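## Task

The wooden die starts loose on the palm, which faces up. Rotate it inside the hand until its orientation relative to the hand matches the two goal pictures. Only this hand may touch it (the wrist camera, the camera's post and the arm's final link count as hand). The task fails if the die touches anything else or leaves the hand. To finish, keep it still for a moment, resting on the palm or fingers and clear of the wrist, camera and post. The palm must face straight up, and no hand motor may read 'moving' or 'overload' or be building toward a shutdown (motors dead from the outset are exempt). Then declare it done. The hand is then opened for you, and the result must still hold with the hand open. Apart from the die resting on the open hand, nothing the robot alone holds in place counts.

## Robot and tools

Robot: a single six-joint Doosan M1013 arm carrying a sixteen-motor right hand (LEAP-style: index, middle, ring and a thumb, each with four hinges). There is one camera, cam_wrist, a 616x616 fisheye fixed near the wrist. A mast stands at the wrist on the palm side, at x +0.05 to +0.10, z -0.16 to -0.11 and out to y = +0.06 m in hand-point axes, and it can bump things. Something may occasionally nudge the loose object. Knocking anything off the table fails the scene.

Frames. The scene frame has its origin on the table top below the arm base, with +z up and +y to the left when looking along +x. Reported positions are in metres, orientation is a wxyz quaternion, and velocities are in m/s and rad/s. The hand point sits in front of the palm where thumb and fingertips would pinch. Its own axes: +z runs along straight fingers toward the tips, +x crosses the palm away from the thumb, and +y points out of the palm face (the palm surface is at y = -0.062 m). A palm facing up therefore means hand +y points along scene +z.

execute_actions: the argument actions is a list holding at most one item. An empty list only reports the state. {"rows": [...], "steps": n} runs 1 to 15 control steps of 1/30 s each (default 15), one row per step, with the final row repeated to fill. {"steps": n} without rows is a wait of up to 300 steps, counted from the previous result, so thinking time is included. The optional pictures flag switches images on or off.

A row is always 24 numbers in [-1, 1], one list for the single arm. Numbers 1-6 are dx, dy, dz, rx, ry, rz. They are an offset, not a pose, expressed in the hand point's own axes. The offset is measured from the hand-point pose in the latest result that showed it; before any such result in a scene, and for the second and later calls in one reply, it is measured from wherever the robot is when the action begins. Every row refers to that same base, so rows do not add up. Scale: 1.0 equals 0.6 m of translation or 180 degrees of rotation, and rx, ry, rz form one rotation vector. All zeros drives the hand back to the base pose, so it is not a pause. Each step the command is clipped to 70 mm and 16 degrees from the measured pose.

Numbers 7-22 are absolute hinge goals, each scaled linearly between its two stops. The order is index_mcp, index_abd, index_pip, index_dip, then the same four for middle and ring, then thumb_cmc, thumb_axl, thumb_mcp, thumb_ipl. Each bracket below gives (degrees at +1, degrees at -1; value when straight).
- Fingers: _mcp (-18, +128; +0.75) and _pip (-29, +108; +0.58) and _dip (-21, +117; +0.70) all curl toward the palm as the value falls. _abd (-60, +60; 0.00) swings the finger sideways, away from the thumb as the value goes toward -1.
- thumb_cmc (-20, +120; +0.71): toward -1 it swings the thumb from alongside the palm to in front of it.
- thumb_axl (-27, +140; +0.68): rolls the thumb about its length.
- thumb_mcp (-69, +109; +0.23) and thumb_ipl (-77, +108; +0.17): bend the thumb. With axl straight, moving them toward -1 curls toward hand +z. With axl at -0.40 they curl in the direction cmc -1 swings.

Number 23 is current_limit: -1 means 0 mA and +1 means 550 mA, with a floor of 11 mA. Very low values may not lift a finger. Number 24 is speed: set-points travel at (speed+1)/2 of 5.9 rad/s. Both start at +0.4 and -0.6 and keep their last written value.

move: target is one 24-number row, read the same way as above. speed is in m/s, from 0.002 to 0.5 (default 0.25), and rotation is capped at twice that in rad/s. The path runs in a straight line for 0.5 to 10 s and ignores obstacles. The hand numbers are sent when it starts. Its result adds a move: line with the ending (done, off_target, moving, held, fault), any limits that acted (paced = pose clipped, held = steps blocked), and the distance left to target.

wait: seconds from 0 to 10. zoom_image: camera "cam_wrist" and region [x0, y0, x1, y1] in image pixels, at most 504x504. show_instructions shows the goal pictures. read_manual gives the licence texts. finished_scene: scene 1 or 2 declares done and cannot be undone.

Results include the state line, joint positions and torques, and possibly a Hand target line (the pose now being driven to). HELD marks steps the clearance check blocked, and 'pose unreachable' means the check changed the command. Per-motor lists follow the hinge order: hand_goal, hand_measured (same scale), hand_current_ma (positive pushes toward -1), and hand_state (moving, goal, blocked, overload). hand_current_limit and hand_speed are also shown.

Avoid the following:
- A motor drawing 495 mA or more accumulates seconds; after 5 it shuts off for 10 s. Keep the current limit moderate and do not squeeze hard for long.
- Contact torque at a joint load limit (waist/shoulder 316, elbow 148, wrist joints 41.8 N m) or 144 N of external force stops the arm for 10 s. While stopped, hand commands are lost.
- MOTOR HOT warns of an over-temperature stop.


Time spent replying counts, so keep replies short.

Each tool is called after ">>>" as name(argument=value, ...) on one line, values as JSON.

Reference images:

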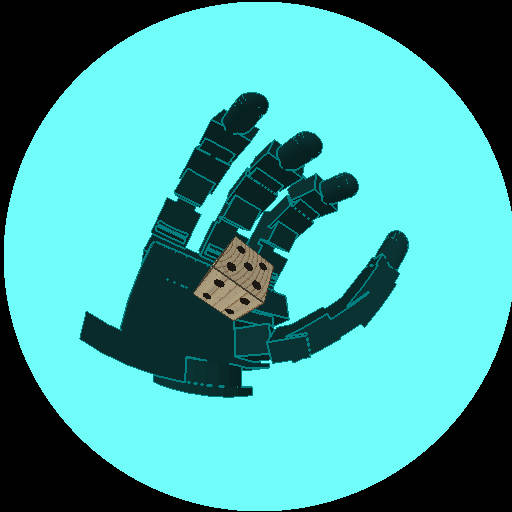

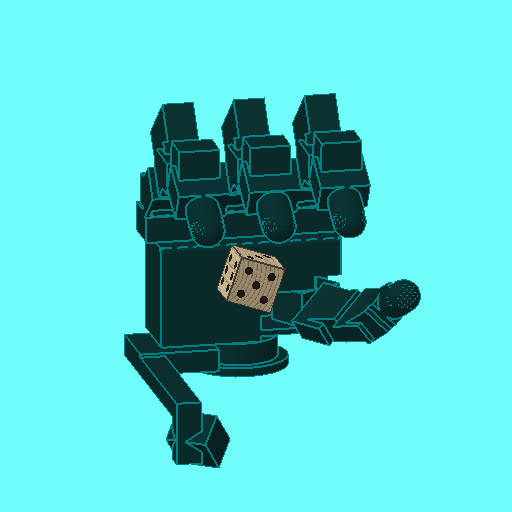

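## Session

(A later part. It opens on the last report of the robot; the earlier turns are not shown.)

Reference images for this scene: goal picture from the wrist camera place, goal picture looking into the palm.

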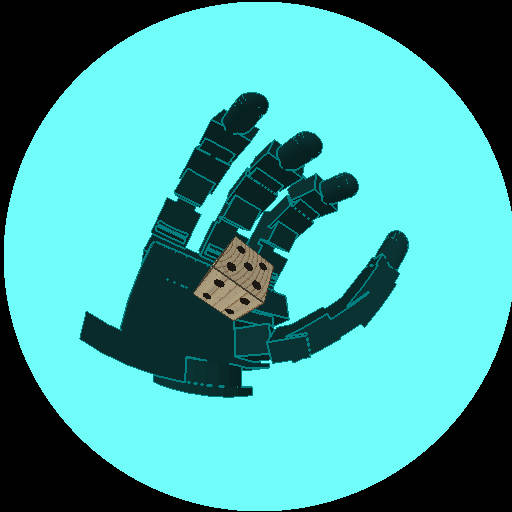

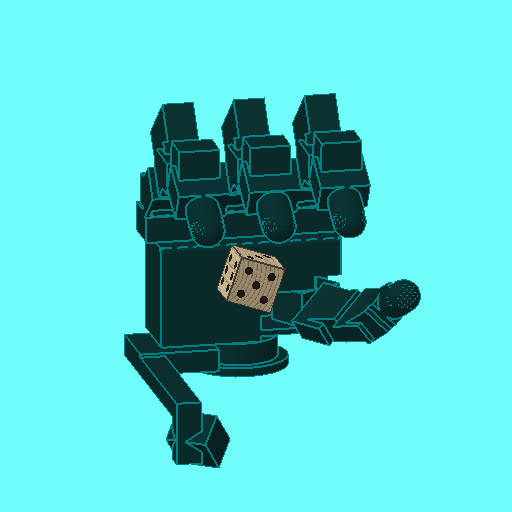

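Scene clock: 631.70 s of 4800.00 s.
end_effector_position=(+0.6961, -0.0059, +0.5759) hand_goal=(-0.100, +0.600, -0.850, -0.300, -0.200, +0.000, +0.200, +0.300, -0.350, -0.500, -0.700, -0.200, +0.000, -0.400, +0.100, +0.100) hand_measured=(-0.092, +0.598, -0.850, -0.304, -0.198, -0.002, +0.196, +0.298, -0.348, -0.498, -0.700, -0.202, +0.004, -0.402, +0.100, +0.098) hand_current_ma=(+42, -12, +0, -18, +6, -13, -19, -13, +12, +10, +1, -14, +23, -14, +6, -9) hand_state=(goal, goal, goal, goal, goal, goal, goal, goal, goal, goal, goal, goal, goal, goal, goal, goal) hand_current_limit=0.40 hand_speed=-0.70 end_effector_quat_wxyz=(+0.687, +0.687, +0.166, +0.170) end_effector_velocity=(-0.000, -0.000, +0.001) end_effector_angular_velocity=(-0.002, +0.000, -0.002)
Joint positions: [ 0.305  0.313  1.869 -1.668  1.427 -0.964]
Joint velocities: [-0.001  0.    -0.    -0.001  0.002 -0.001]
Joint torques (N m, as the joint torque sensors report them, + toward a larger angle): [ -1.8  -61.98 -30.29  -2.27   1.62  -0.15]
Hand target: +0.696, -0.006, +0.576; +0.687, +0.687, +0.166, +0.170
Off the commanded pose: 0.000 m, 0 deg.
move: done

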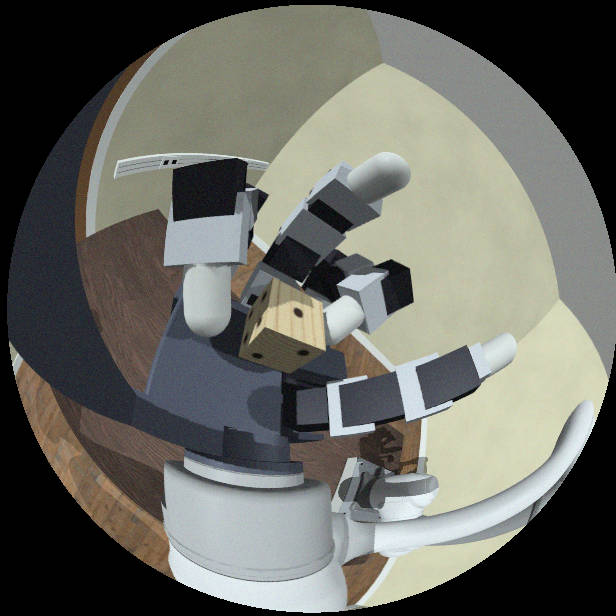

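>>> move(target=[0,0,0,0,0,0,0.0,0.9,-0.9,-0.35,0.1,0,0.2,0.3,-0.43,-1,-0.93,-0.1,0,-0.4,0.1,0.1,0.4,-0.8])

Scene clock: 638.37 s of 4800.00 s.
end_effector_position=(+0.6960, -0.0059, +0.5759) hand_goal=(+0.000, +0.900, -0.900, -0.350, +0.100, +0.000, +0.200, +0.300, -0.430, -1.000, -0.930, -0.100, +0.000, -0.400, +0.100, +0.100) hand_measured=(+0.014, +0.900, -0.896, -0.350, +0.106, -0.002, +0.198, +0.298, -0.440, -0.980, -0.888, -0.090, +0.004, -0.402, +0.100, +0.098) hand_current_ma=(+73, +2, +21, -5, +28, -13, -10, -13, -56, +91, +210, +60, +23, -14, +6, -9) hand_state=(goal, goal, goal, goal, goal, goal, goal, goal, goal, goal, blocked, goal, goal, goal, goal, goal) hand_current_limit=0.40 hand_speed=-0.80 end_effector_quat_wxyz=(+0.687, +0.687, +0.166, +0.170) end_effector_velocity=(-0.000, +0.001, -0.000) end_effector_angular_velocity=(+0.000, +0.000, +0.002)
Joint positions: [ 0.305  0.313  1.869 -1.668  1.427 -0.964]
Joint velocities: [ 0.001 -0.     0.001  0.    -0.     0.   ]
Joint torques (N m, as the joint torque sensors report them, + toward a larger angle): [ -1.67 -62.14 -30.41  -2.31   1.54  -0.07]
Hand target: +0.696, -0.006, +0.576; +0.687, +0.687, +0.166, +0.170
Off the commanded pose: 0.000 m, 0 deg.
move: done

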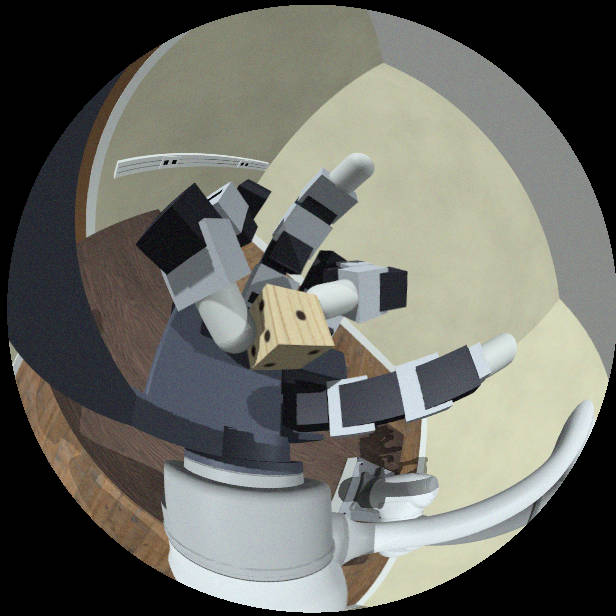

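>>> move(target=[0,0,0,0,0,0,0.2,0.3,0,0.2,0.5,-0.4,-0.9,-0.4,-0.43,-1,-0.9,-0.1,0,-0.4,0.1,0.1,0.4,-0.7])

>>> move(target=[0,0,0,0,0,0,0.2,0.3,0,0.2,0.2,-0.4,-0.9,-0.4,-0.43,-1,-0.9,-0.1,0,-0.4,0.1,0.1,0.4,-0.8])

>>> move(target=[0,0,0,0,0,0,0.2,0.3,0,0.2,0.2,0.2,-0.9,-0.4,-0.43,-1,-0.9,-0.1,0,-0.4,0.1,0.1,0.4,-0.8])

Scene clock: 648.80 s of 4800.00 s.
end_effector_position=(+0.6961, -0.0059, +0.5759) hand_goal=(+0.200, +0.300, +0.000, +0.200, +0.500, -0.400, -0.900, -0.400, -0.430, -1.000, -0.900, -0.100, +0.000, -0.400, +0.100, +0.100) hand_measured=(+0.206, +0.306, -0.002, +0.198, +0.506, -0.398, -0.898, -0.398, -0.436, -0.998, -0.898, -0.098, +0.004, -0.402, +0.100, +0.098) hand_current_ma=(+31, +23, -11, -17, +36, +12, +7, +11, -32, +11, +9, +16, +23, -14, +6, -9) hand_state=(goal, goal, goal, goal, goal, goal, goal, goal, goal, goal, goal, goal, goal, goal, goal, goal) hand_current_limit=0.40 hand_speed=-0.70 end_effector_quat_wxyz=(+0.687, +0.687, +0.166, +0.170) end_effector_velocity=(-0.000, -0.001, +0.001) end_effector_angular_velocity=(-0.000, -0.001, -0.002)
Joint positions: [ 0.305  0.313  1.869 -1.668  1.427 -0.964]
Joint velocities: [-0.002 -0.    -0.001 -0.     0.001 -0.   ]
Joint torques (N m, as the joint torque sensors report them, + toward a larger angle): [ -1.1  -62.53 -29.86  -1.91   1.53  -0.24]
Hand target: +0.696, -0.006, +0.576; +0.687, +0.687, +0.166, +0.170
Off the commanded pose: 0.000 m, 0 deg.
move: done

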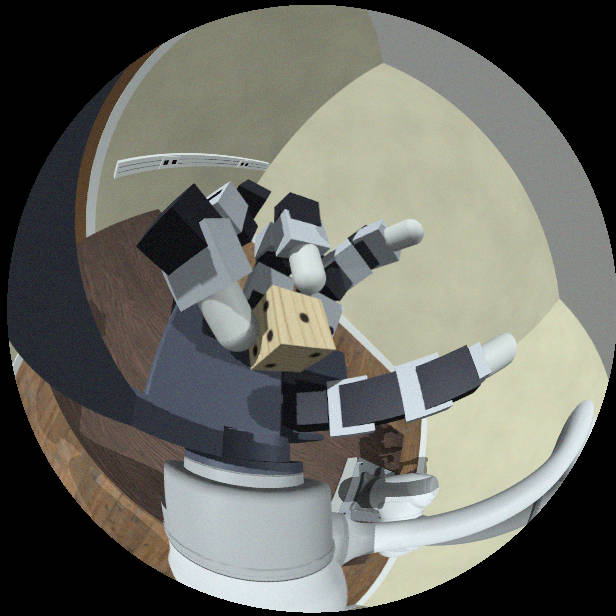

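Scene clock: 649.70 s of 4800.00 s.
end_effector_position=(+0.6961, -0.0059, +0.5759) hand_goal=(+0.200, +0.300, +0.000, +0.200, +0.200, -0.400, -0.900, -0.400, -0.430, -1.000, -0.900, -0.100, +0.000, -0.400, +0.100, +0.100) hand_measured=(+0.206, +0.306, -0.002, +0.198, +0.214, -0.398, -0.900, -0.398, -0.436, -0.998, -0.898, -0.098, +0.004, -0.402, +0.100, +0.098) hand_current_ma=(+31, +23, -11, -17, +77, +12, +3, +11, -30, +10, +8, +15, +23, -14, +6, -9) hand_state=(goal, goal, goal, goal, goal, goal, goal, goal, goal, goal, goal, goal, goal, goal, goal, goal) hand_current_limit=0.40 hand_speed=-0.80 end_effector_quat_wxyz=(+0.687, +0.687, +0.166, +0.170) end_effector_velocity=(+0.000, -0.001, +0.000) end_effector_angular_velocity=(-0.000, -0.001, -0.000)
Joint positions: [ 0.305  0.313  1.869 -1.668  1.427 -0.964]
Joint velocities: [-0.002 -0.    -0.001 -0.001 -0.001  0.   ]
Joint torques (N m, as the joint torque sensors report them, + toward a larger angle): [ -2.36 -62.58 -30.47  -2.07   1.38  -0.09]
Hand target: +0.696, -0.006, +0.576; +0.687, +0.687, +0.166, +0.170
Off the commanded pose: 0.000 m, 0 deg.
move: done

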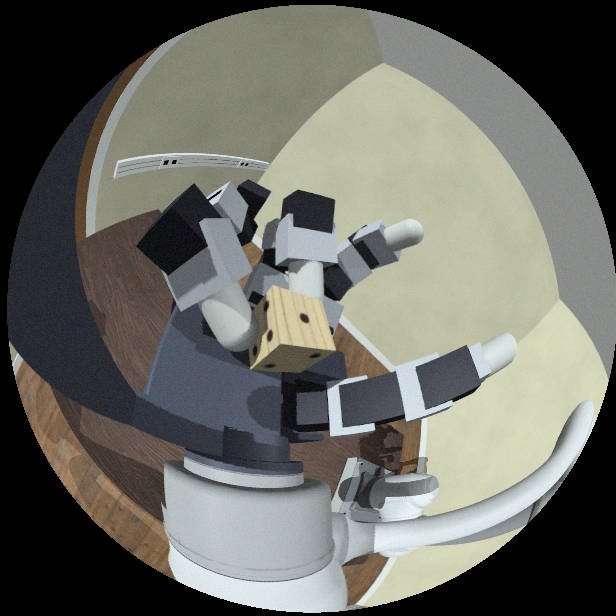

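Scene clock: 651.03 s of 4800.00 s.
end_effector_position=(+0.6961, -0.0059, +0.5759) hand_goal=(+0.200, +0.300, +0.000, +0.200, +0.200, +0.200, -0.900, -0.400, -0.430, -1.000, -0.900, -0.100, +0.000, -0.400, +0.100, +0.100) hand_measured=(+0.206, +0.306, -0.002, +0.198, +0.214, +0.198, -0.900, -0.398, -0.436, -0.998, -0.898, -0.098, +0.004, -0.402, +0.100, +0.098) hand_current_ma=(+31, +23, -11, -17, +73, -13, +2, +10, -30, +10, +8, +15, +23, -14, +6, -9) hand_state=(goal, goal, goal, goal, goal, goal, goal, goal, goal, goal, goal, goal, goal, goal, goal, goal) hand_current_limit=0.40 hand_speed=-0.80 end_effector_quat_wxyz=(+0.687, +0.687, +0.166, +0.170) end_effector_velocity=(+0.000, +0.001, +0.000) end_effector_angular_velocity=(-0.000, +0.001, +0.001)
Joint positions: [ 0.305  0.313  1.869 -1.668  1.427 -0.964]
Joint velocities: [ 0.001  0.    -0.     0.    -0.    -0.001]
Joint torques (N m, as the joint torque sensors report them, + toward a larger angle): [  0.49 -62.59 -30.89  -2.23   1.75  -0.32]
Hand target: +0.696, -0.006, +0.576; +0.687, +0.687, +0.166, +0.170
Off the commanded pose: 0.000 m, 0 deg.
move: done

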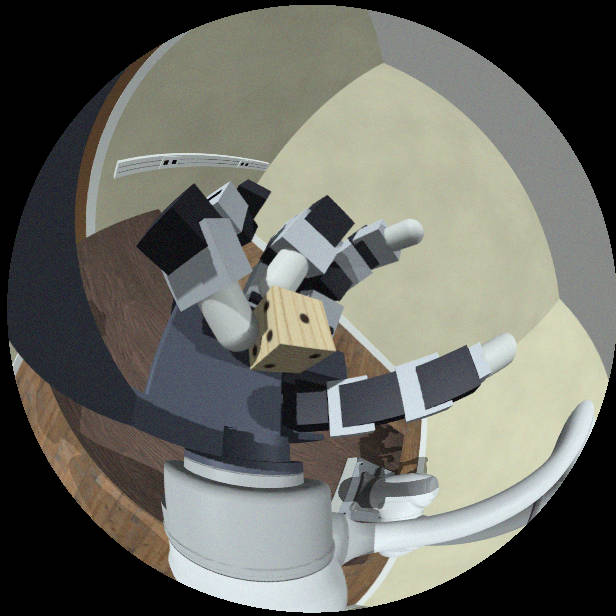

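>>> move(target=[0,0,0,0,0,0,0.2,0.5,0,0.2,-0.05,0.25,-0.85,-0.25,-0.2,-0.4,-0.3,0,0,-0.4,0.1,0.1,0.4,-0.85])

Scene clock: 659.00 s of 4800.00 s.
end_effector_position=(+0.6961, -0.0059, +0.5759) hand_goal=(+0.200, +0.500, +0.000, +0.200, -0.050, +0.250, -0.850, -0.250, -0.200, -0.400, -0.300, +0.000, +0.000, -0.400, +0.100, +0.100) hand_measured=(+0.206, +0.498, -0.002, +0.198, -0.040, +0.248, -0.858, -0.254, -0.200, -0.406, -0.306, -0.004, +0.004, -0.402, +0.100, +0.098) hand_current_ma=(+31, -8, -11, -16, +55, -12, -40, -19, -3, -26, -34, -18, +23, -14, +6, -9) hand_state=(goal, goal, goal, goal, goal, goal, goal, goal, goal, goal, goal, goal, goal, goal, goal, goal) hand_current_limit=0.40 hand_speed=-0.85 end_effector_quat_wxyz=(+0.687, +0.687, +0.166, +0.170) end_effector_velocity=(+0.000, -0.000, +0.000) end_effector_angular_velocity=(-0.000, +0.001, -0.001)
Joint positions: [ 0.305  0.313  1.869 -1.668  1.427 -0.964]
Joint velocities: [-0.001  0.    -0.     0.    -0.    -0.001]
Joint torques (N m, as the joint torque sensors report them, + toward a larger angle): [ -0.49 -61.54 -30.54  -2.46   1.66  -0.19]
Hand target: +0.696, -0.006, +0.576; +0.687, +0.687, +0.166, +0.170
Off the commanded pose: 0.000 m, 0 deg.
move: done

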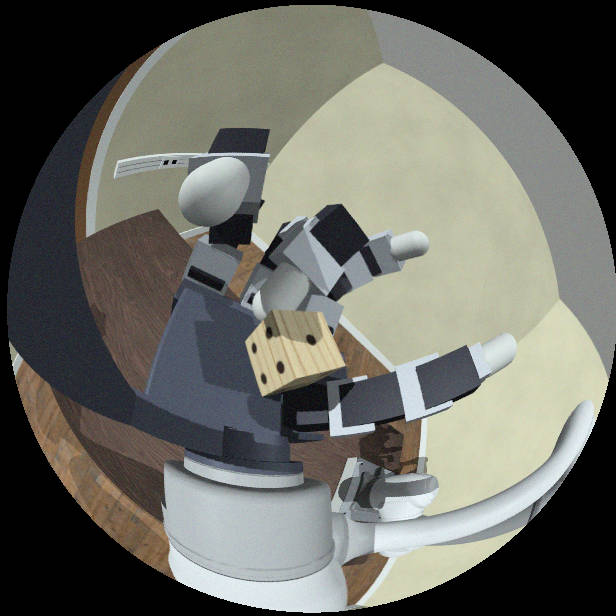

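>>> move(target=[0,0,0,0,0,0,0.2,0.5,0,0.2,-0.05,0.25,-0.85,-0.25,-0.2,-0.4,-0.3,0,-0.55,-0.4,0.23,0.17,0.4,-0.85])

>>> zoom_image(camera="cam_wrist", region=[160, 210, 430, 460])

Scene clock: 668.00 s of 4800.00 s.
end_effector_position=(+0.6961, -0.0059, +0.5759) hand_goal=(+0.200, +0.500, +0.000, +0.200, -0.050, +0.250, -0.850, -0.250, -0.200, -0.400, -0.300, +0.000, -0.550, -0.400, +0.230, +0.170) hand_measured=(+0.206, +0.498, -0.002, +0.198, -0.040, +0.248, -0.858, -0.254, -0.200, -0.406, -0.306, -0.004, -0.546, -0.402, +0.230, +0.168) hand_current_ma=(+31, -8, -11, -16, +55, -12, -40, -19, -3, -26, -34, -18, +22, -14, +5, -8) hand_state=(goal, goal, goal, goal, goal, goal, goal, goal, goal, goal, goal, goal, goal, goal, goal, goal) hand_current_limit=0.40 hand_speed=-0.85 end_effector_quat_wxyz=(+0.687, +0.687, +0.166, +0.170) end_effector_velocity=(-0.000, -0.000, +0.000) end_effector_angular_velocity=(+0.000, -0.000, -0.002)
Joint positions: [ 0.305  0.313  1.869 -1.668  1.427 -0.964]
Joint velocities: [-0.    -0.     0.     0.001  0.001  0.   ]
Joint torques (N m, as the joint torque sensors report them, + toward a larger angle): [ -2.08 -62.06 -30.67  -2.06   1.33  -0.35]
Hand target: +0.696, -0.006, +0.576; +0.687, +0.687, +0.166, +0.170
Off the commanded pose: 0.000 m, 0 deg.
move: done

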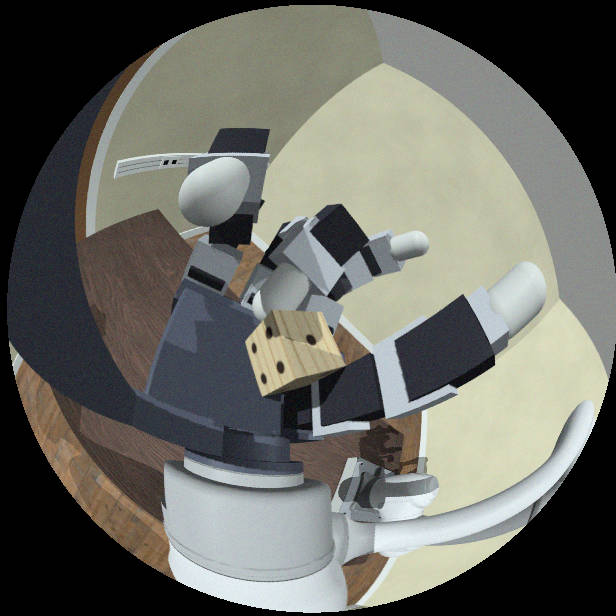

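Region (160, 210, 430, 460) of cam_wrist's 616x616 image, scaled by 1.867, with more detail than that image has; it fills the top 467 rows of this view, and the rest is white.

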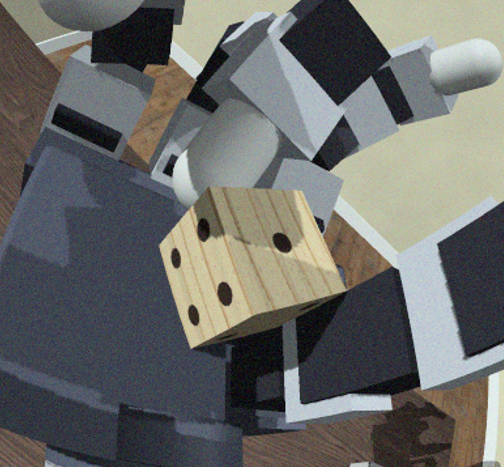

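>>> move(target=[0,0,0,0,0,0,0.0,0.6,-0.6,-0.2,-0.1,0.0,-0.85,-0.05,-0.35,-0.5,-0.7,-0.2,-0.55,-0.4,0.23,0.17,0.4,-0.88])

>>> zoom_image(camera="cam_wrist", region=[160, 210, 430, 460])

Scene clock: 678.93 s of 4800.00 s.
end_effector_position=(+0.6961, -0.0059, +0.5759) hand_goal=(+0.000, +0.600, -0.600, -0.200, -0.100, +0.000, -0.850, -0.050, -0.350, -0.500, -0.700, -0.200, -0.550, -0.400, +0.230, +0.170) hand_measured=(+0.010, +0.598, -0.600, -0.198, -0.092, +0.004, -0.858, -0.054, -0.348, -0.498, -0.700, -0.198, -0.546, -0.402, +0.230, +0.168) hand_current_ma=(+57, -6, +5, +11, +41, +17, -40, -24, +12, +7, +1, +12, +22, -13, +5, -8) hand_state=(goal, goal, goal, goal, goal, goal, goal, goal, goal, goal, goal, goal, goal, goal, goal, goal) hand_current_limit=0.40 hand_speed=-0.88 end_effector_quat_wxyz=(+0.687, +0.687, +0.166, +0.170) end_effector_velocity=(-0.000, -0.000, -0.000) end_effector_angular_velocity=(-0.001, +0.001, -0.001)
Joint positions: [ 0.305  0.313  1.869 -1.668  1.427 -0.964]
Joint velocities: [ 0.     0.     0.    -0.     0.001 -0.   ]
Joint torques (N m, as the joint torque sensors report them, + toward a larger angle): [ -1.75 -62.95 -29.81  -2.28   1.43  -0.27]
Hand target: +0.696, -0.006, +0.576; +0.687, +0.687, +0.166, +0.170
Off the commanded pose: 0.000 m, 0 deg.
move: done

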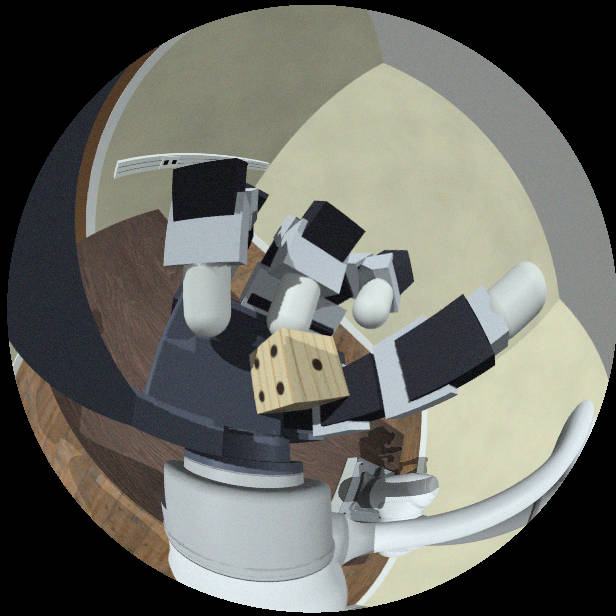

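Region (160, 210, 430, 460) of cam_wrist's 616x616 image, scaled by 1.867, with more detail than that image has; it fills the top 467 rows of this view, and the rest is white.

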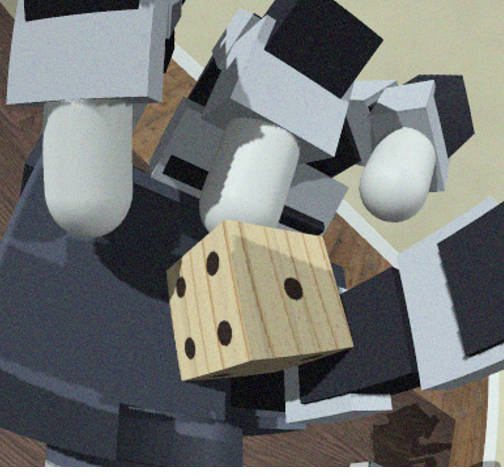

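>>> move(target=[0,0,0,0.09,0,-0.02,0.1,0.6,-0.8,-0.3,0.1,0.35,-0.88,-0.35,-0.2,-0.4,-0.5,-0.1,-0.7,-0.4,0.23,0.17,0.4,-0.88], speed=0.06)

>>> zoom_image(camera="cam_wrist", region=[160, 210, 430, 460])

Scene clock: 688.33 s of 4800.00 s.
end_effector_position=(+0.6961, -0.0058, +0.5759) hand_goal=(+0.100, +0.600, -0.800, -0.300, +0.100, +0.350, -0.880, -0.350, -0.200, -0.400, -0.500, -0.100, -0.700, -0.400, +0.230, +0.170) hand_measured=(+0.104, +0.598, -0.800, -0.298, +0.104, +0.348, -0.880, -0.348, -0.198, -0.404, -0.506, -0.104, -0.700, -0.402, +0.230, +0.168) hand_current_ma=(+20, -6, +4, +11, +19, -13, -1, +11, +8, -23, -32, -20, +4, -13, +5, -8) hand_state=(goal, goal, goal, goal, goal, goal, goal, goal, goal, goal, goal, goal, goal, goal, goal, goal) hand_current_limit=0.40 hand_speed=-0.88 end_effector_quat_wxyz=(+0.588, +0.771, +0.209, +0.124) end_effector_velocity=(+0.000, -0.000, -0.000) end_effector_angular_velocity=(+0.005, +0.004, -0.000)
Joint positions: [ 0.325  0.245  1.81  -1.377  1.318 -1.207]
Joint velocities: [-0.001 -0.001 -0.002  0.007 -0.002 -0.006]
Joint torques (N m, as the joint torque sensors report them, + toward a larger angle): [ -2.75 -58.5  -34.27  -1.39   1.23  -0.01]
Hand target: +0.696, -0.006, +0.576; +0.588, +0.771, +0.209, +0.124
Off the commanded pose: 0.000 m, 0 deg.
move: done

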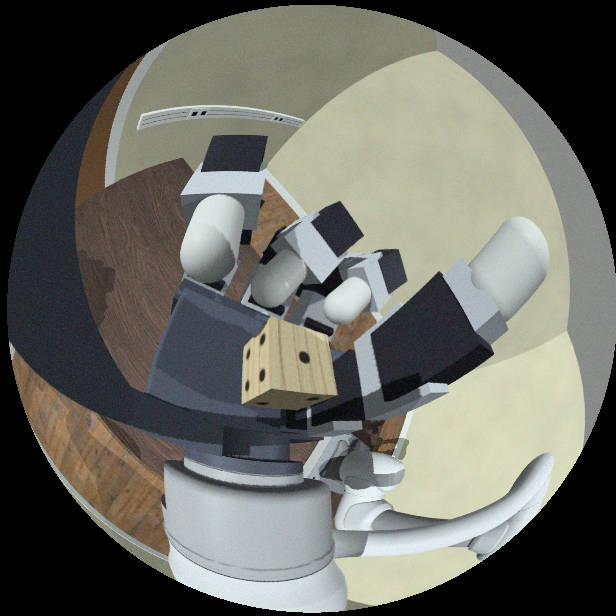

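Region (160, 210, 430, 460) of cam_wrist's 616x616 image, scaled by 1.867, with more detail than that image has; it fills the top 467 rows of this view, and the rest is white.

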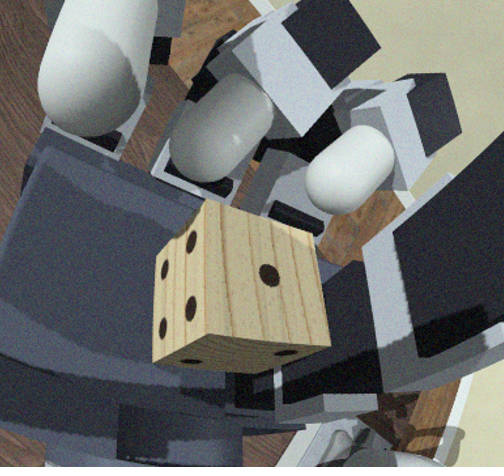

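Tilting further so it slides to the middle fingertip.

>>> move(target=[0,0,0,0.05,0,0,0.2,0.5,-0.9,-0.4,0.05,0.35,-0.88,-0.35,-0.2,-0.4,-0.5,-0.1,-0.7,-0.4,0.23,0.17,0.4,-0.88], speed=0.05)

>>> zoom_image(camera="cam_wrist", region=[160, 210, 430, 460])

Scene clock: 698.80 s of 4800.00 s.
end_effector_position=(+0.6961, -0.0057, +0.5760) hand_goal=(+0.200, +0.500, -0.900, -0.400, +0.050, +0.350, -0.880, -0.350, -0.200, -0.400, -0.500, -0.100, -0.700, -0.400, +0.230, +0.170) hand_measured=(+0.206, +0.504, -0.900, -0.398, +0.064, +0.348, -0.880, -0.348, -0.198, -0.404, -0.506, -0.104, -0.700, -0.402, +0.230, +0.168) hand_current_ma=(+27, +16, +5, +11, +80, -12, -1, +10, +15, -23, -28, -20, +3, -13, +5, -8) hand_state=(goal, goal, goal, goal, goal, goal, goal, goal, goal, goal, goal, goal, goal, goal, goal, goal) hand_current_limit=0.40 hand_speed=-0.88 end_effector_quat_wxyz=(+0.526, +0.815, +0.218, +0.107) end_effector_velocity=(-0.000, +0.000, -0.000) end_effector_angular_velocity=(+0.006, +0.005, +0.000)
Joint positions: [ 0.324  0.22   1.76  -1.203  1.29  -1.323]
Joint velocities: [ 0.    -0.001 -0.002  0.009 -0.    -0.007]
Joint torques (N m, as the joint torque sensors report them, + toward a larger angle): [ -0.35 -57.91 -34.36  -0.74   0.76  -0.19]
Hand target: +0.696, -0.006, +0.576; +0.526, +0.815, +0.218, +0.107
Off the commanded pose: 0.000 m, 0 deg.
move: done

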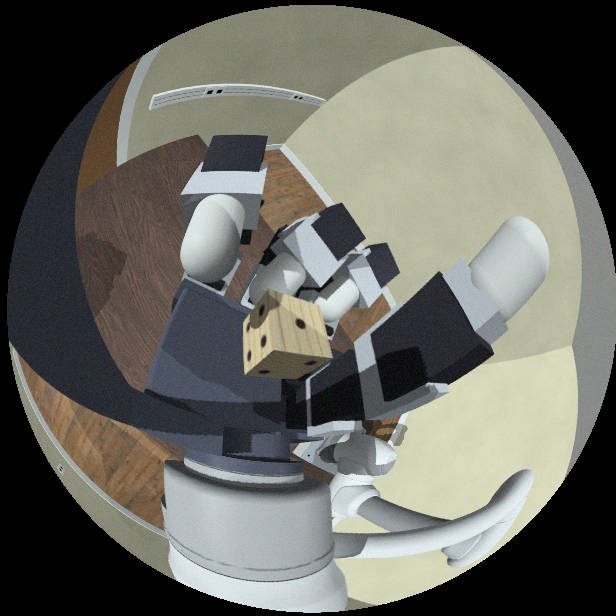

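Region (160, 210, 430, 460) of cam_wrist's 616x616 image, scaled by 1.867, with more detail than that image has; it fills the top 467 rows of this view, and the rest is white.

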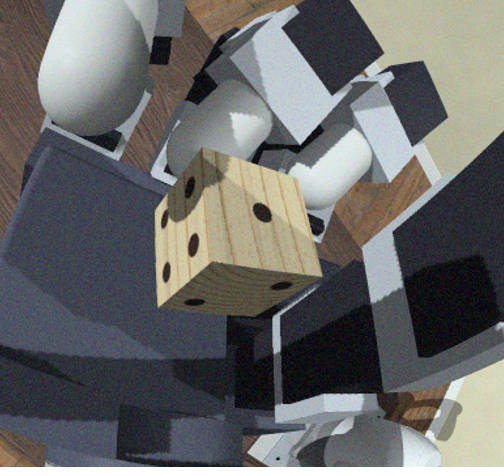

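>>> move(target=[0,0,0,-0.05,0,0,0.1,0.95,-0.9,-0.3,0.0,0.45,-0.88,-0.35,-0.2,-0.5,-0.5,-0.1,-0.5,-0.4,0.23,0.17,0.4,-0.88], speed=0.05)

>>> zoom_image(camera="cam_wrist", region=[160, 210, 430, 460])

Scene clock: 707.70 s of 4800.00 s.
end_effector_position=(+0.6961, -0.0058, +0.5759) hand_goal=(+0.100, +0.950, -0.900, -0.300, +0.000, +0.450, -0.880, -0.350, -0.200, -0.500, -0.500, -0.100, -0.500, -0.400, +0.230, +0.170) hand_measured=(+0.098, +0.864, -0.900, -0.310, +0.016, +0.452, -0.880, -0.348, -0.198, -0.498, -0.506, -0.104, -0.502, -0.402, +0.230, +0.168) hand_current_ma=(-15, -383, -2, -53, +83, +13, +3, +8, +16, +8, -28, -20, -10, -13, +5, -8) hand_state=(goal, blocked, goal, goal, goal, goal, goal, goal, goal, goal, goal, goal, goal, goal, goal, goal) hand_current_limit=0.40 hand_speed=-0.88 end_effector_quat_wxyz=(+0.588, +0.771, +0.209, +0.124) end_effector_velocity=(+0.000, -0.001, +0.000) end_effector_angular_velocity=(-0.006, -0.004, -0.000)
Joint positions: [ 0.325  0.245  1.81  -1.377  1.318 -1.207]
Joint velocities: [-0.001  0.001  0.002 -0.008  0.001  0.005]
Joint torques (N m, as the joint torque sensors report them, + toward a larger angle): [ -0.65 -59.9  -33.43  -1.4    1.84  -0.01]
Hand target: +0.696, -0.006, +0.576; +0.589, +0.771, +0.209, +0.124
Off the commanded pose: 0.000 m, 0 deg.
move: done

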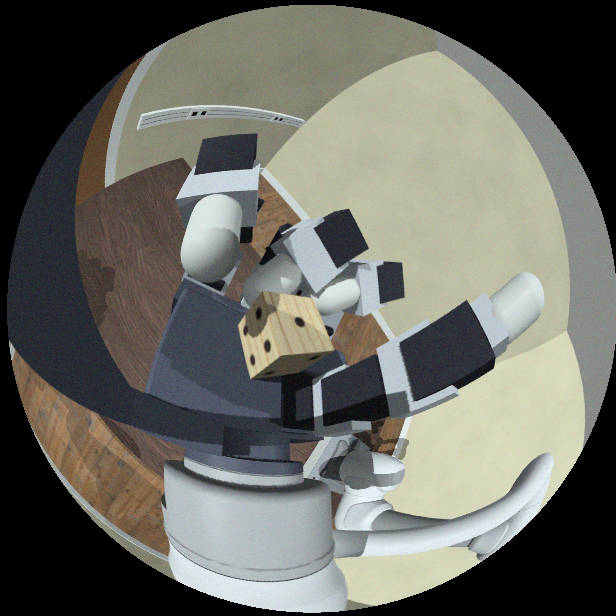

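Region (160, 210, 430, 460) of cam_wrist's 616x616 image, scaled by 1.867, with more detail than that image has; it fills the top 467 rows of this view, and the rest is white.

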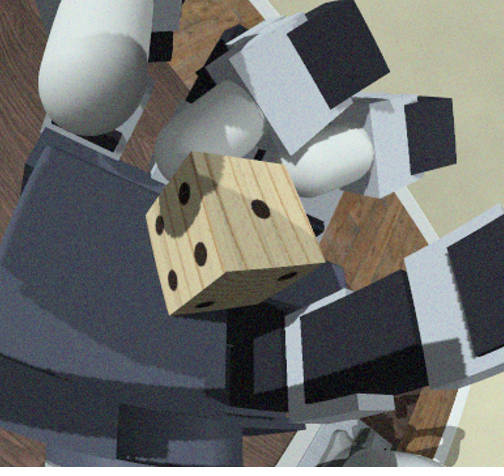

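>>> move(target=[0,0,0,-0.09,0,0.02,-0.35,0.5,-0.7,-0.2,0.4,0,0.2,0.3,0,0,-0.8,-0.4,-0.25,-0.4,0.1,0.1,0.4,-0.8], speed=0.08)

>>> move(target=[0,0,0,0,0,0.15,-0.43,0.9,-0.88,-0.1,0.4,0,0.2,0.3,-0.15,-0.7,-0.95,-0.4,-0.25,-0.4,0.1,0.1,0.4,-0.8], speed=0.08)

>>> move(target=[0,0,0,0,0,0,-0.43,0.9,-0.88,-0.1,0.4,0,0.2,0.3,-0.15,-1,-0.95,-0.05,-0.25,-0.4,0.1,0.1,0.4,-0.88])

>>> zoom_image(camera="cam_wrist", region=[160, 190, 430, 440])

Scene clock: 723.67 s of 4800.00 s.
end_effector_position=(+0.6961, -0.0059, +0.5759) hand_goal=(-0.350, +0.500, -0.700, -0.200, +0.400, +0.000, +0.200, +0.300, +0.000, +0.000, -0.800, -0.400, -0.250, -0.400, +0.100, +0.100) hand_measured=(-0.300, +0.506, -0.702, -0.204, +0.408, +0.002, +0.200, +0.298, +0.002, -0.002, -0.800, -0.398, -0.248, -0.402, +0.102, +0.102) hand_current_ma=(+265, +26, -10, -19, +43, +14, -4, -13, +14, -14, +1, +11, +16, -12, +17, +13) hand_state=(blocked, goal, goal, goal, goal, goal, goal, goal, goal, goal, goal, goal, goal, goal, goal, goal) hand_current_limit=0.40 hand_speed=-0.80 end_effector_quat_wxyz=(+0.687, +0.687, +0.166, +0.171) end_effector_velocity=(-0.000, +0.001, -0.000) end_effector_angular_velocity=(-0.001, +0.001, +0.000)
Joint positions: [ 0.305  0.313  1.869 -1.668  1.427 -0.963]
Joint velocities: [ 0.001 -0.     0.001 -0.001  0.001 -0.   ]
Joint torques (N m, as the joint torque sensors report them, + toward a larger angle): [ -2.3  -60.67 -30.31  -2.26   1.55  -0.09]
Hand target: +0.696, -0.006, +0.576; +0.687, +0.687, +0.166, +0.171
Off the commanded pose: 0.000 m, 0 deg.
move: done

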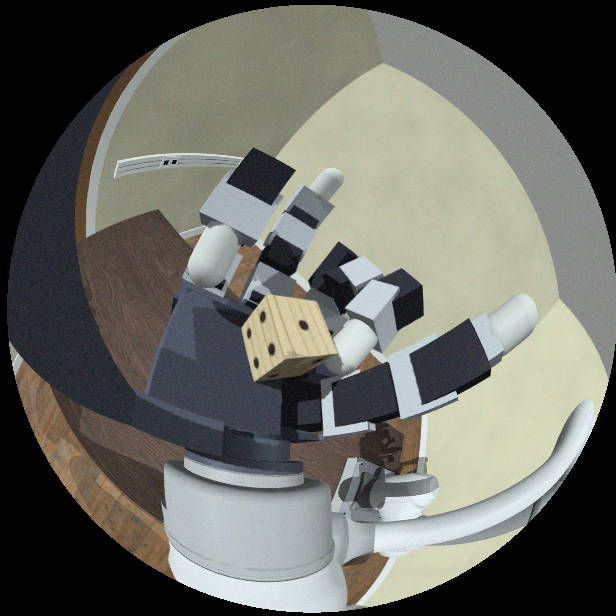

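Scene clock: 726.90 s of 4800.00 s.
end_effector_position=(+0.6961, -0.0059, +0.5759) hand_goal=(-0.430, +0.900, -0.880, -0.100, +0.400, +0.000, +0.200, +0.300, -0.150, -0.700, -0.950, -0.400, -0.250, -0.400, +0.100, +0.100) hand_measured=(-0.424, +0.898, -0.870, -0.098, +0.408, +0.002, +0.200, +0.298, -0.144, -0.698, -0.950, -0.398, -0.244, -0.402, +0.102, +0.102) hand_current_ma=(+28, -12, +54, +16, +44, +14, -4, -13, +32, +12, +0, +13, +30, -9, +17, +13) hand_state=(goal, goal, goal, goal, goal, goal, goal, goal, goal, goal, goal, goal, goal, goal, goal, goal) hand_current_limit=0.40 hand_speed=-0.80 end_effector_quat_wxyz=(+0.628, +0.706, +0.001, +0.326) end_effector_velocity=(-0.000, +0.000, -0.000) end_effector_angular_velocity=(+0.004, -0.007, -0.001)
Joint positions: [ 0.314  0.346  1.781 -1.655  1.43  -0.549]
Joint velocities: [ 0.     0.    -0.001  0.001  0.001  0.007]
Joint torques (N m, as the joint torque sensors report them, + toward a larger angle): [ -1.54 -66.66 -31.39  -2.25   1.32  -0.26]
Hand target: +0.696, -0.006, +0.576; +0.628, +0.706, +0.001, +0.326
Off the commanded pose: 0.000 m, 0 deg.
move: done

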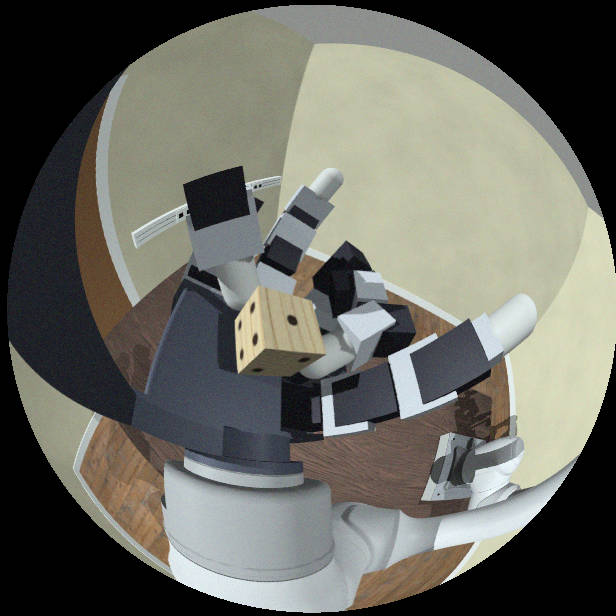

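Scene clock: 728.33 s of 4800.00 s.
end_effector_position=(+0.6961, -0.0059, +0.5759) hand_goal=(-0.430, +0.900, -0.880, -0.100, +0.400, +0.000, +0.200, +0.300, -0.150, -1.000, -0.950, -0.050, -0.250, -0.400, +0.100, +0.100) hand_measured=(-0.424, +0.898, -0.870, -0.098, +0.408, +0.002, +0.200, +0.298, -0.144, -0.998, -0.950, -0.054, -0.244, -0.402, +0.102, +0.102) hand_current_ma=(+28, -12, +54, +16, +44, +14, -4, -13, +31, +12, -2, -21, +30, -9, +17, +13) hand_state=(goal, goal, goal, goal, goal, goal, goal, goal, goal, goal, goal, goal, goal, goal, goal, goal) hand_current_limit=0.40 hand_speed=-0.88 end_effector_quat_wxyz=(+0.628, +0.706, +0.001, +0.326) end_effector_velocity=(+0.000, +0.001, +0.000) end_effector_angular_velocity=(+0.000, -0.001, +0.002)
Joint positions: [ 0.314  0.346  1.781 -1.655  1.43  -0.549]
Joint velocities: [ 0.001 -0.    -0.    -0.    -0.001  0.001]
Joint torques (N m, as the joint torque sensors report them, + toward a larger angle): [ -2.67 -67.05 -31.13  -2.23   1.39  -0.38]
Hand target: +0.696, -0.006, +0.576; +0.628, +0.706, +0.001, +0.326
Off the commanded pose: 0.000 m, 0 deg.
move: done

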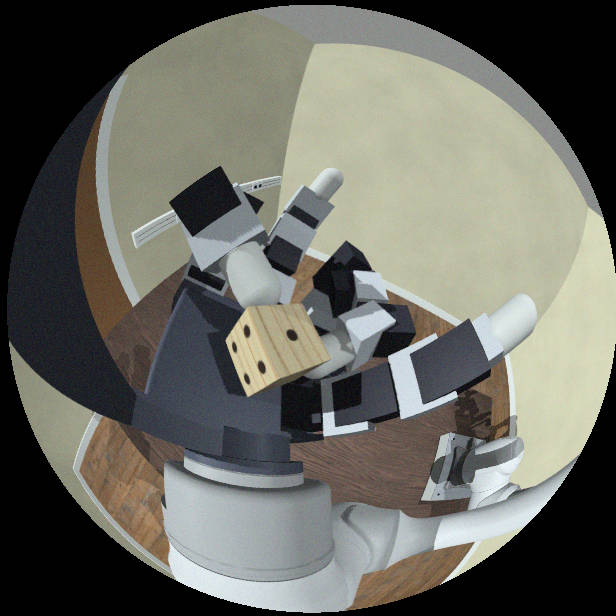

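Region (160, 190, 430, 440) of cam_wrist's 616x616 image, scaled by 1.867, with more detail than that image has; it fills the top 467 rows of this view, and the rest is white.

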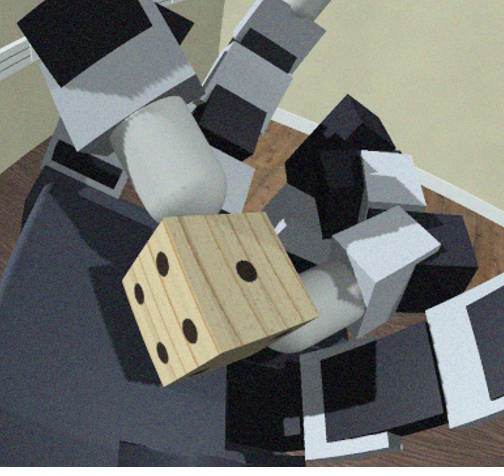

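>>> move(target=[0,0,0,0.12,0.03,-0.12,-0.3,0.5,-0.7,-0.2,0.3,0,-0.9,-0.5,-0.12,-0.85,-0.95,-0.3,-0.25,-0.4,0.1,0.1,0.4,-0.88], speed=0.08)

>>> zoom_image(camera="cam_wrist", region=[160, 190, 430, 440])

Scene clock: 740.63 s of 4800.00 s.
end_effector_position=(+0.6961, -0.0057, +0.5760) hand_goal=(-0.300, +0.500, -0.700, -0.200, +0.300, +0.000, -0.900, -0.500, -0.120, -0.850, -0.950, -0.300, -0.250, -0.400, +0.100, +0.100) hand_measured=(-0.298, +0.514, -0.704, -0.202, +0.318, +0.002, -0.898, -0.498, -0.118, -0.854, -0.950, -0.298, -0.242, -0.400, +0.102, +0.102) hand_current_ma=(+15, +58, -26, -6, +98, +14, +8, +11, +10, -17, -2, +12, +47, -2, +17, +13) hand_state=(goal, goal, goal, goal, goal, goal, goal, goal, goal, goal, goal, goal, goal, goal, goal, goal) hand_current_limit=0.40 hand_speed=-0.88 end_effector_quat_wxyz=(+0.534, +0.782, +0.222, +0.230) end_effector_velocity=(+0.000, +0.001, +0.000) end_effector_angular_velocity=(+0.001, -0.001, +0.001)
Joint positions: [ 0.315  0.172  1.865 -1.407  1.108 -1.092]
Joint velocities: [ 0.002 -0.    -0.001  0.001  0.     0.001]
Joint torques (N m, as the joint torque sensors report them, + toward a larger angle): [ -2.16 -52.22 -33.92  -1.2    0.79  -0.19]
Hand target: +0.696, -0.006, +0.576; +0.534, +0.782, +0.222, +0.230
Off the commanded pose: 0.000 m, 0 deg.
move: done

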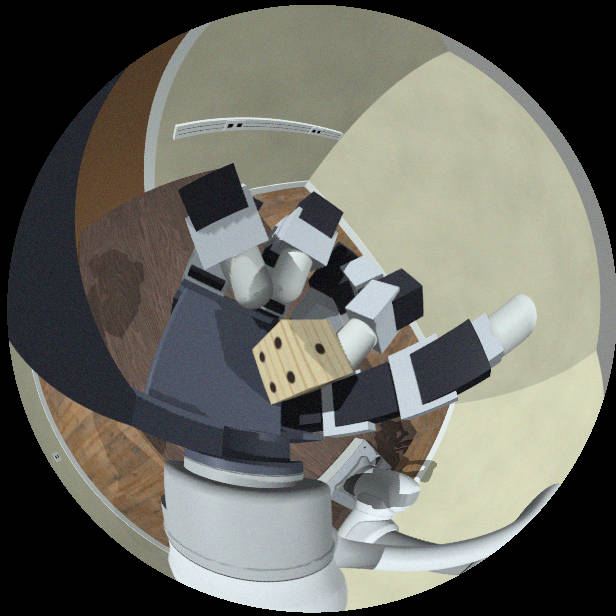

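Region (160, 190, 430, 440) of cam_wrist's 616x616 image, scaled by 1.867, with more detail than that image has; it fills the top 467 rows of this view, and the rest is white.

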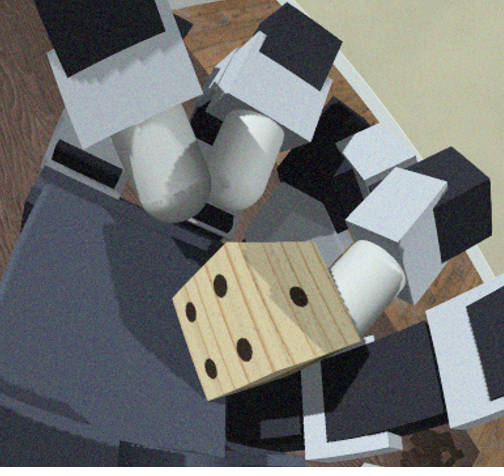

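>>> move(target=[0,0,0,0.0,0,-0.07,0.1,0.4,-0.9,-0.4,0.2,0.2,-0.9,-0.45,-0.12,-0.85,-0.95,-0.3,-0.7,-0.4,0.23,0.17,0.4,-0.85], speed=0.08)

>>> zoom_image(camera="cam_wrist", region=[160, 190, 430, 440])

Scene clock: 751.23 s of 4800.00 s.
end_effector_position=(+0.6961, -0.0058, +0.5760) hand_goal=(+0.100, +0.400, -0.900, -0.400, +0.200, +0.200, -0.900, -0.450, -0.120, -0.850, -0.950, -0.300, -0.700, -0.400, +0.230, +0.170) hand_measured=(+0.104, +0.404, -0.900, -0.398, +0.218, +0.132, -0.894, -0.450, -0.118, -0.832, -0.934, -0.302, -0.700, -0.400, +0.230, +0.168) hand_current_ma=(+22, +17, +3, +11, +101, -351, +29, +3, +7, +82, +80, -6, +1, -2, -5, -11) hand_state=(goal, goal, goal, goal, goal, blocked, goal, goal, goal, goal, goal, goal, goal, goal, goal, goal) hand_current_limit=0.40 hand_speed=-0.85 end_effector_quat_wxyz=(+0.556, +0.753, +0.307, +0.170) end_effector_velocity=(+0.000, -0.000, -0.000) end_effector_angular_velocity=(-0.004, +0.006, +0.003)
Joint positions: [ 0.307  0.148  1.903 -1.417  1.099 -1.297]
Joint velocities: [-0.001 -0.001  0.002 -0.    -0.002 -0.007]
Joint torques (N m, as the joint torque sensors report them, + toward a larger angle): [ -1.8  -47.56 -33.66  -1.32   0.87   0.  ]
Hand target: +0.696, -0.006, +0.576; +0.556, +0.753, +0.307, +0.170
Off the commanded pose: 0.000 m, 0 deg.
move: done

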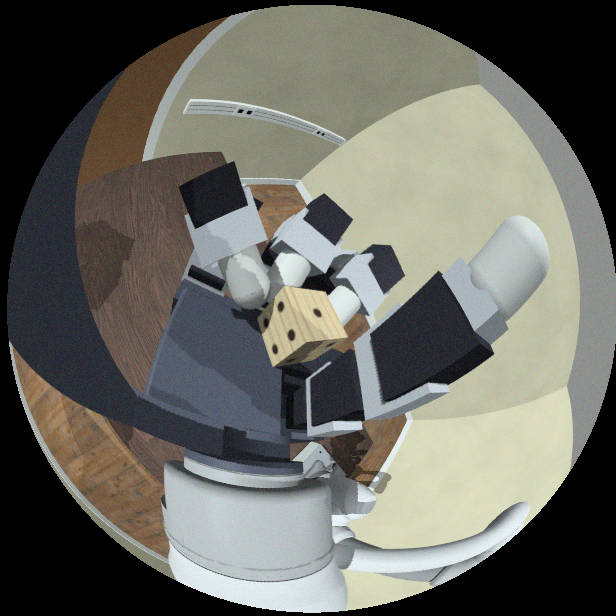

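Region (160, 190, 430, 440) of cam_wrist's 616x616 image, scaled by 1.867, with more detail than that image has; it fills the top 467 rows of this view, and the rest is white.

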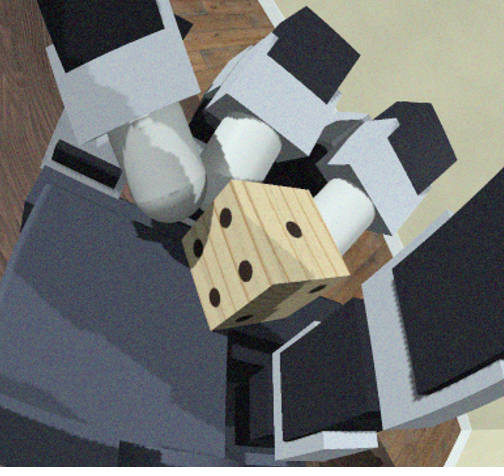

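>>> move(target=[0,0,0,-0.04,0,0,0.2,0.9,-0.92,-0.35,0.0,0.4,-0.88,-0.3,-0.1,-0.5,-0.3,0,-0.6,-0.4,0.23,0.17,0.4,-0.85], speed=0.08)

>>> zoom_image(camera="cam_wrist", region=[160, 190, 430, 440])

Scene clock: 760.83 s of 4800.00 s.
end_effector_position=(+0.6961, -0.0058, +0.5760) hand_goal=(+0.200, +0.900, -0.920, -0.350, +0.000, +0.400, -0.880, -0.300, -0.100, -0.500, -0.300, +0.000, -0.600, -0.400, +0.230, +0.170) hand_measured=(+0.194, +0.782, -0.920, -0.356, +0.018, +0.400, -0.878, -0.302, -0.096, -0.506, -0.304, -0.004, -0.604, -0.400, +0.230, +0.168) hand_current_ma=(-33, -385, -3, -29, +92, -3, +8, -14, +22, -24, -23, -19, -25, -2, -5, -11) hand_state=(goal, blocked, goal, goal, goal, goal, goal, goal, goal, goal, goal, goal, goal, goal, goal, goal) hand_current_limit=0.40 hand_speed=-0.85 end_effector_quat_wxyz=(+0.602, +0.717, +0.295, +0.189) end_effector_velocity=(+0.000, -0.001, +0.000) end_effector_angular_velocity=(+0.001, -0.000, -0.002)
Joint positions: [ 0.302  0.172  1.942 -1.583  1.132 -1.169]
Joint velocities: [-0.002  0.    -0.001  0.    -0.001  0.   ]
Joint torques (N m, as the joint torque sensors report them, + toward a larger angle): [ -2.35 -50.74 -32.2   -1.9    1.31  -0.15]
Hand target: +0.696, -0.006, +0.576; +0.602, +0.717, +0.295, +0.189
Off the commanded pose: 0.000 m, 0 deg.
move: done

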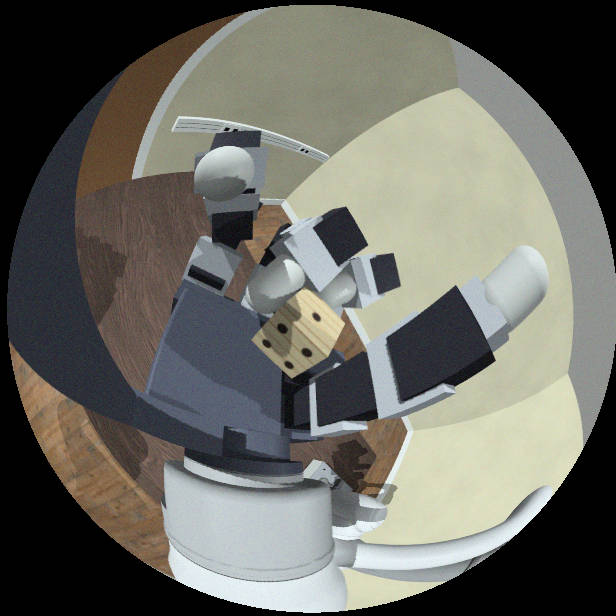

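Region (160, 190, 430, 440) of cam_wrist's 616x616 image, scaled by 1.867, with more detail than that image has; it fills the top 467 rows of this view, and the rest is white.

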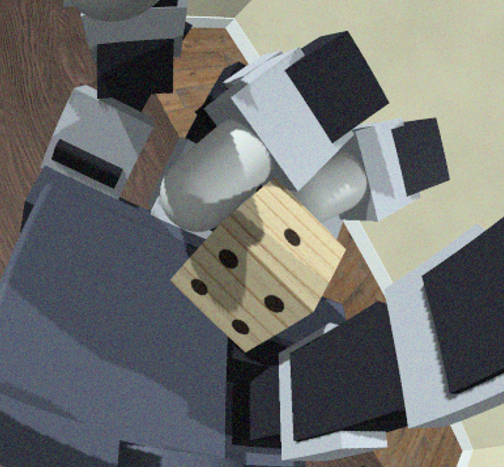

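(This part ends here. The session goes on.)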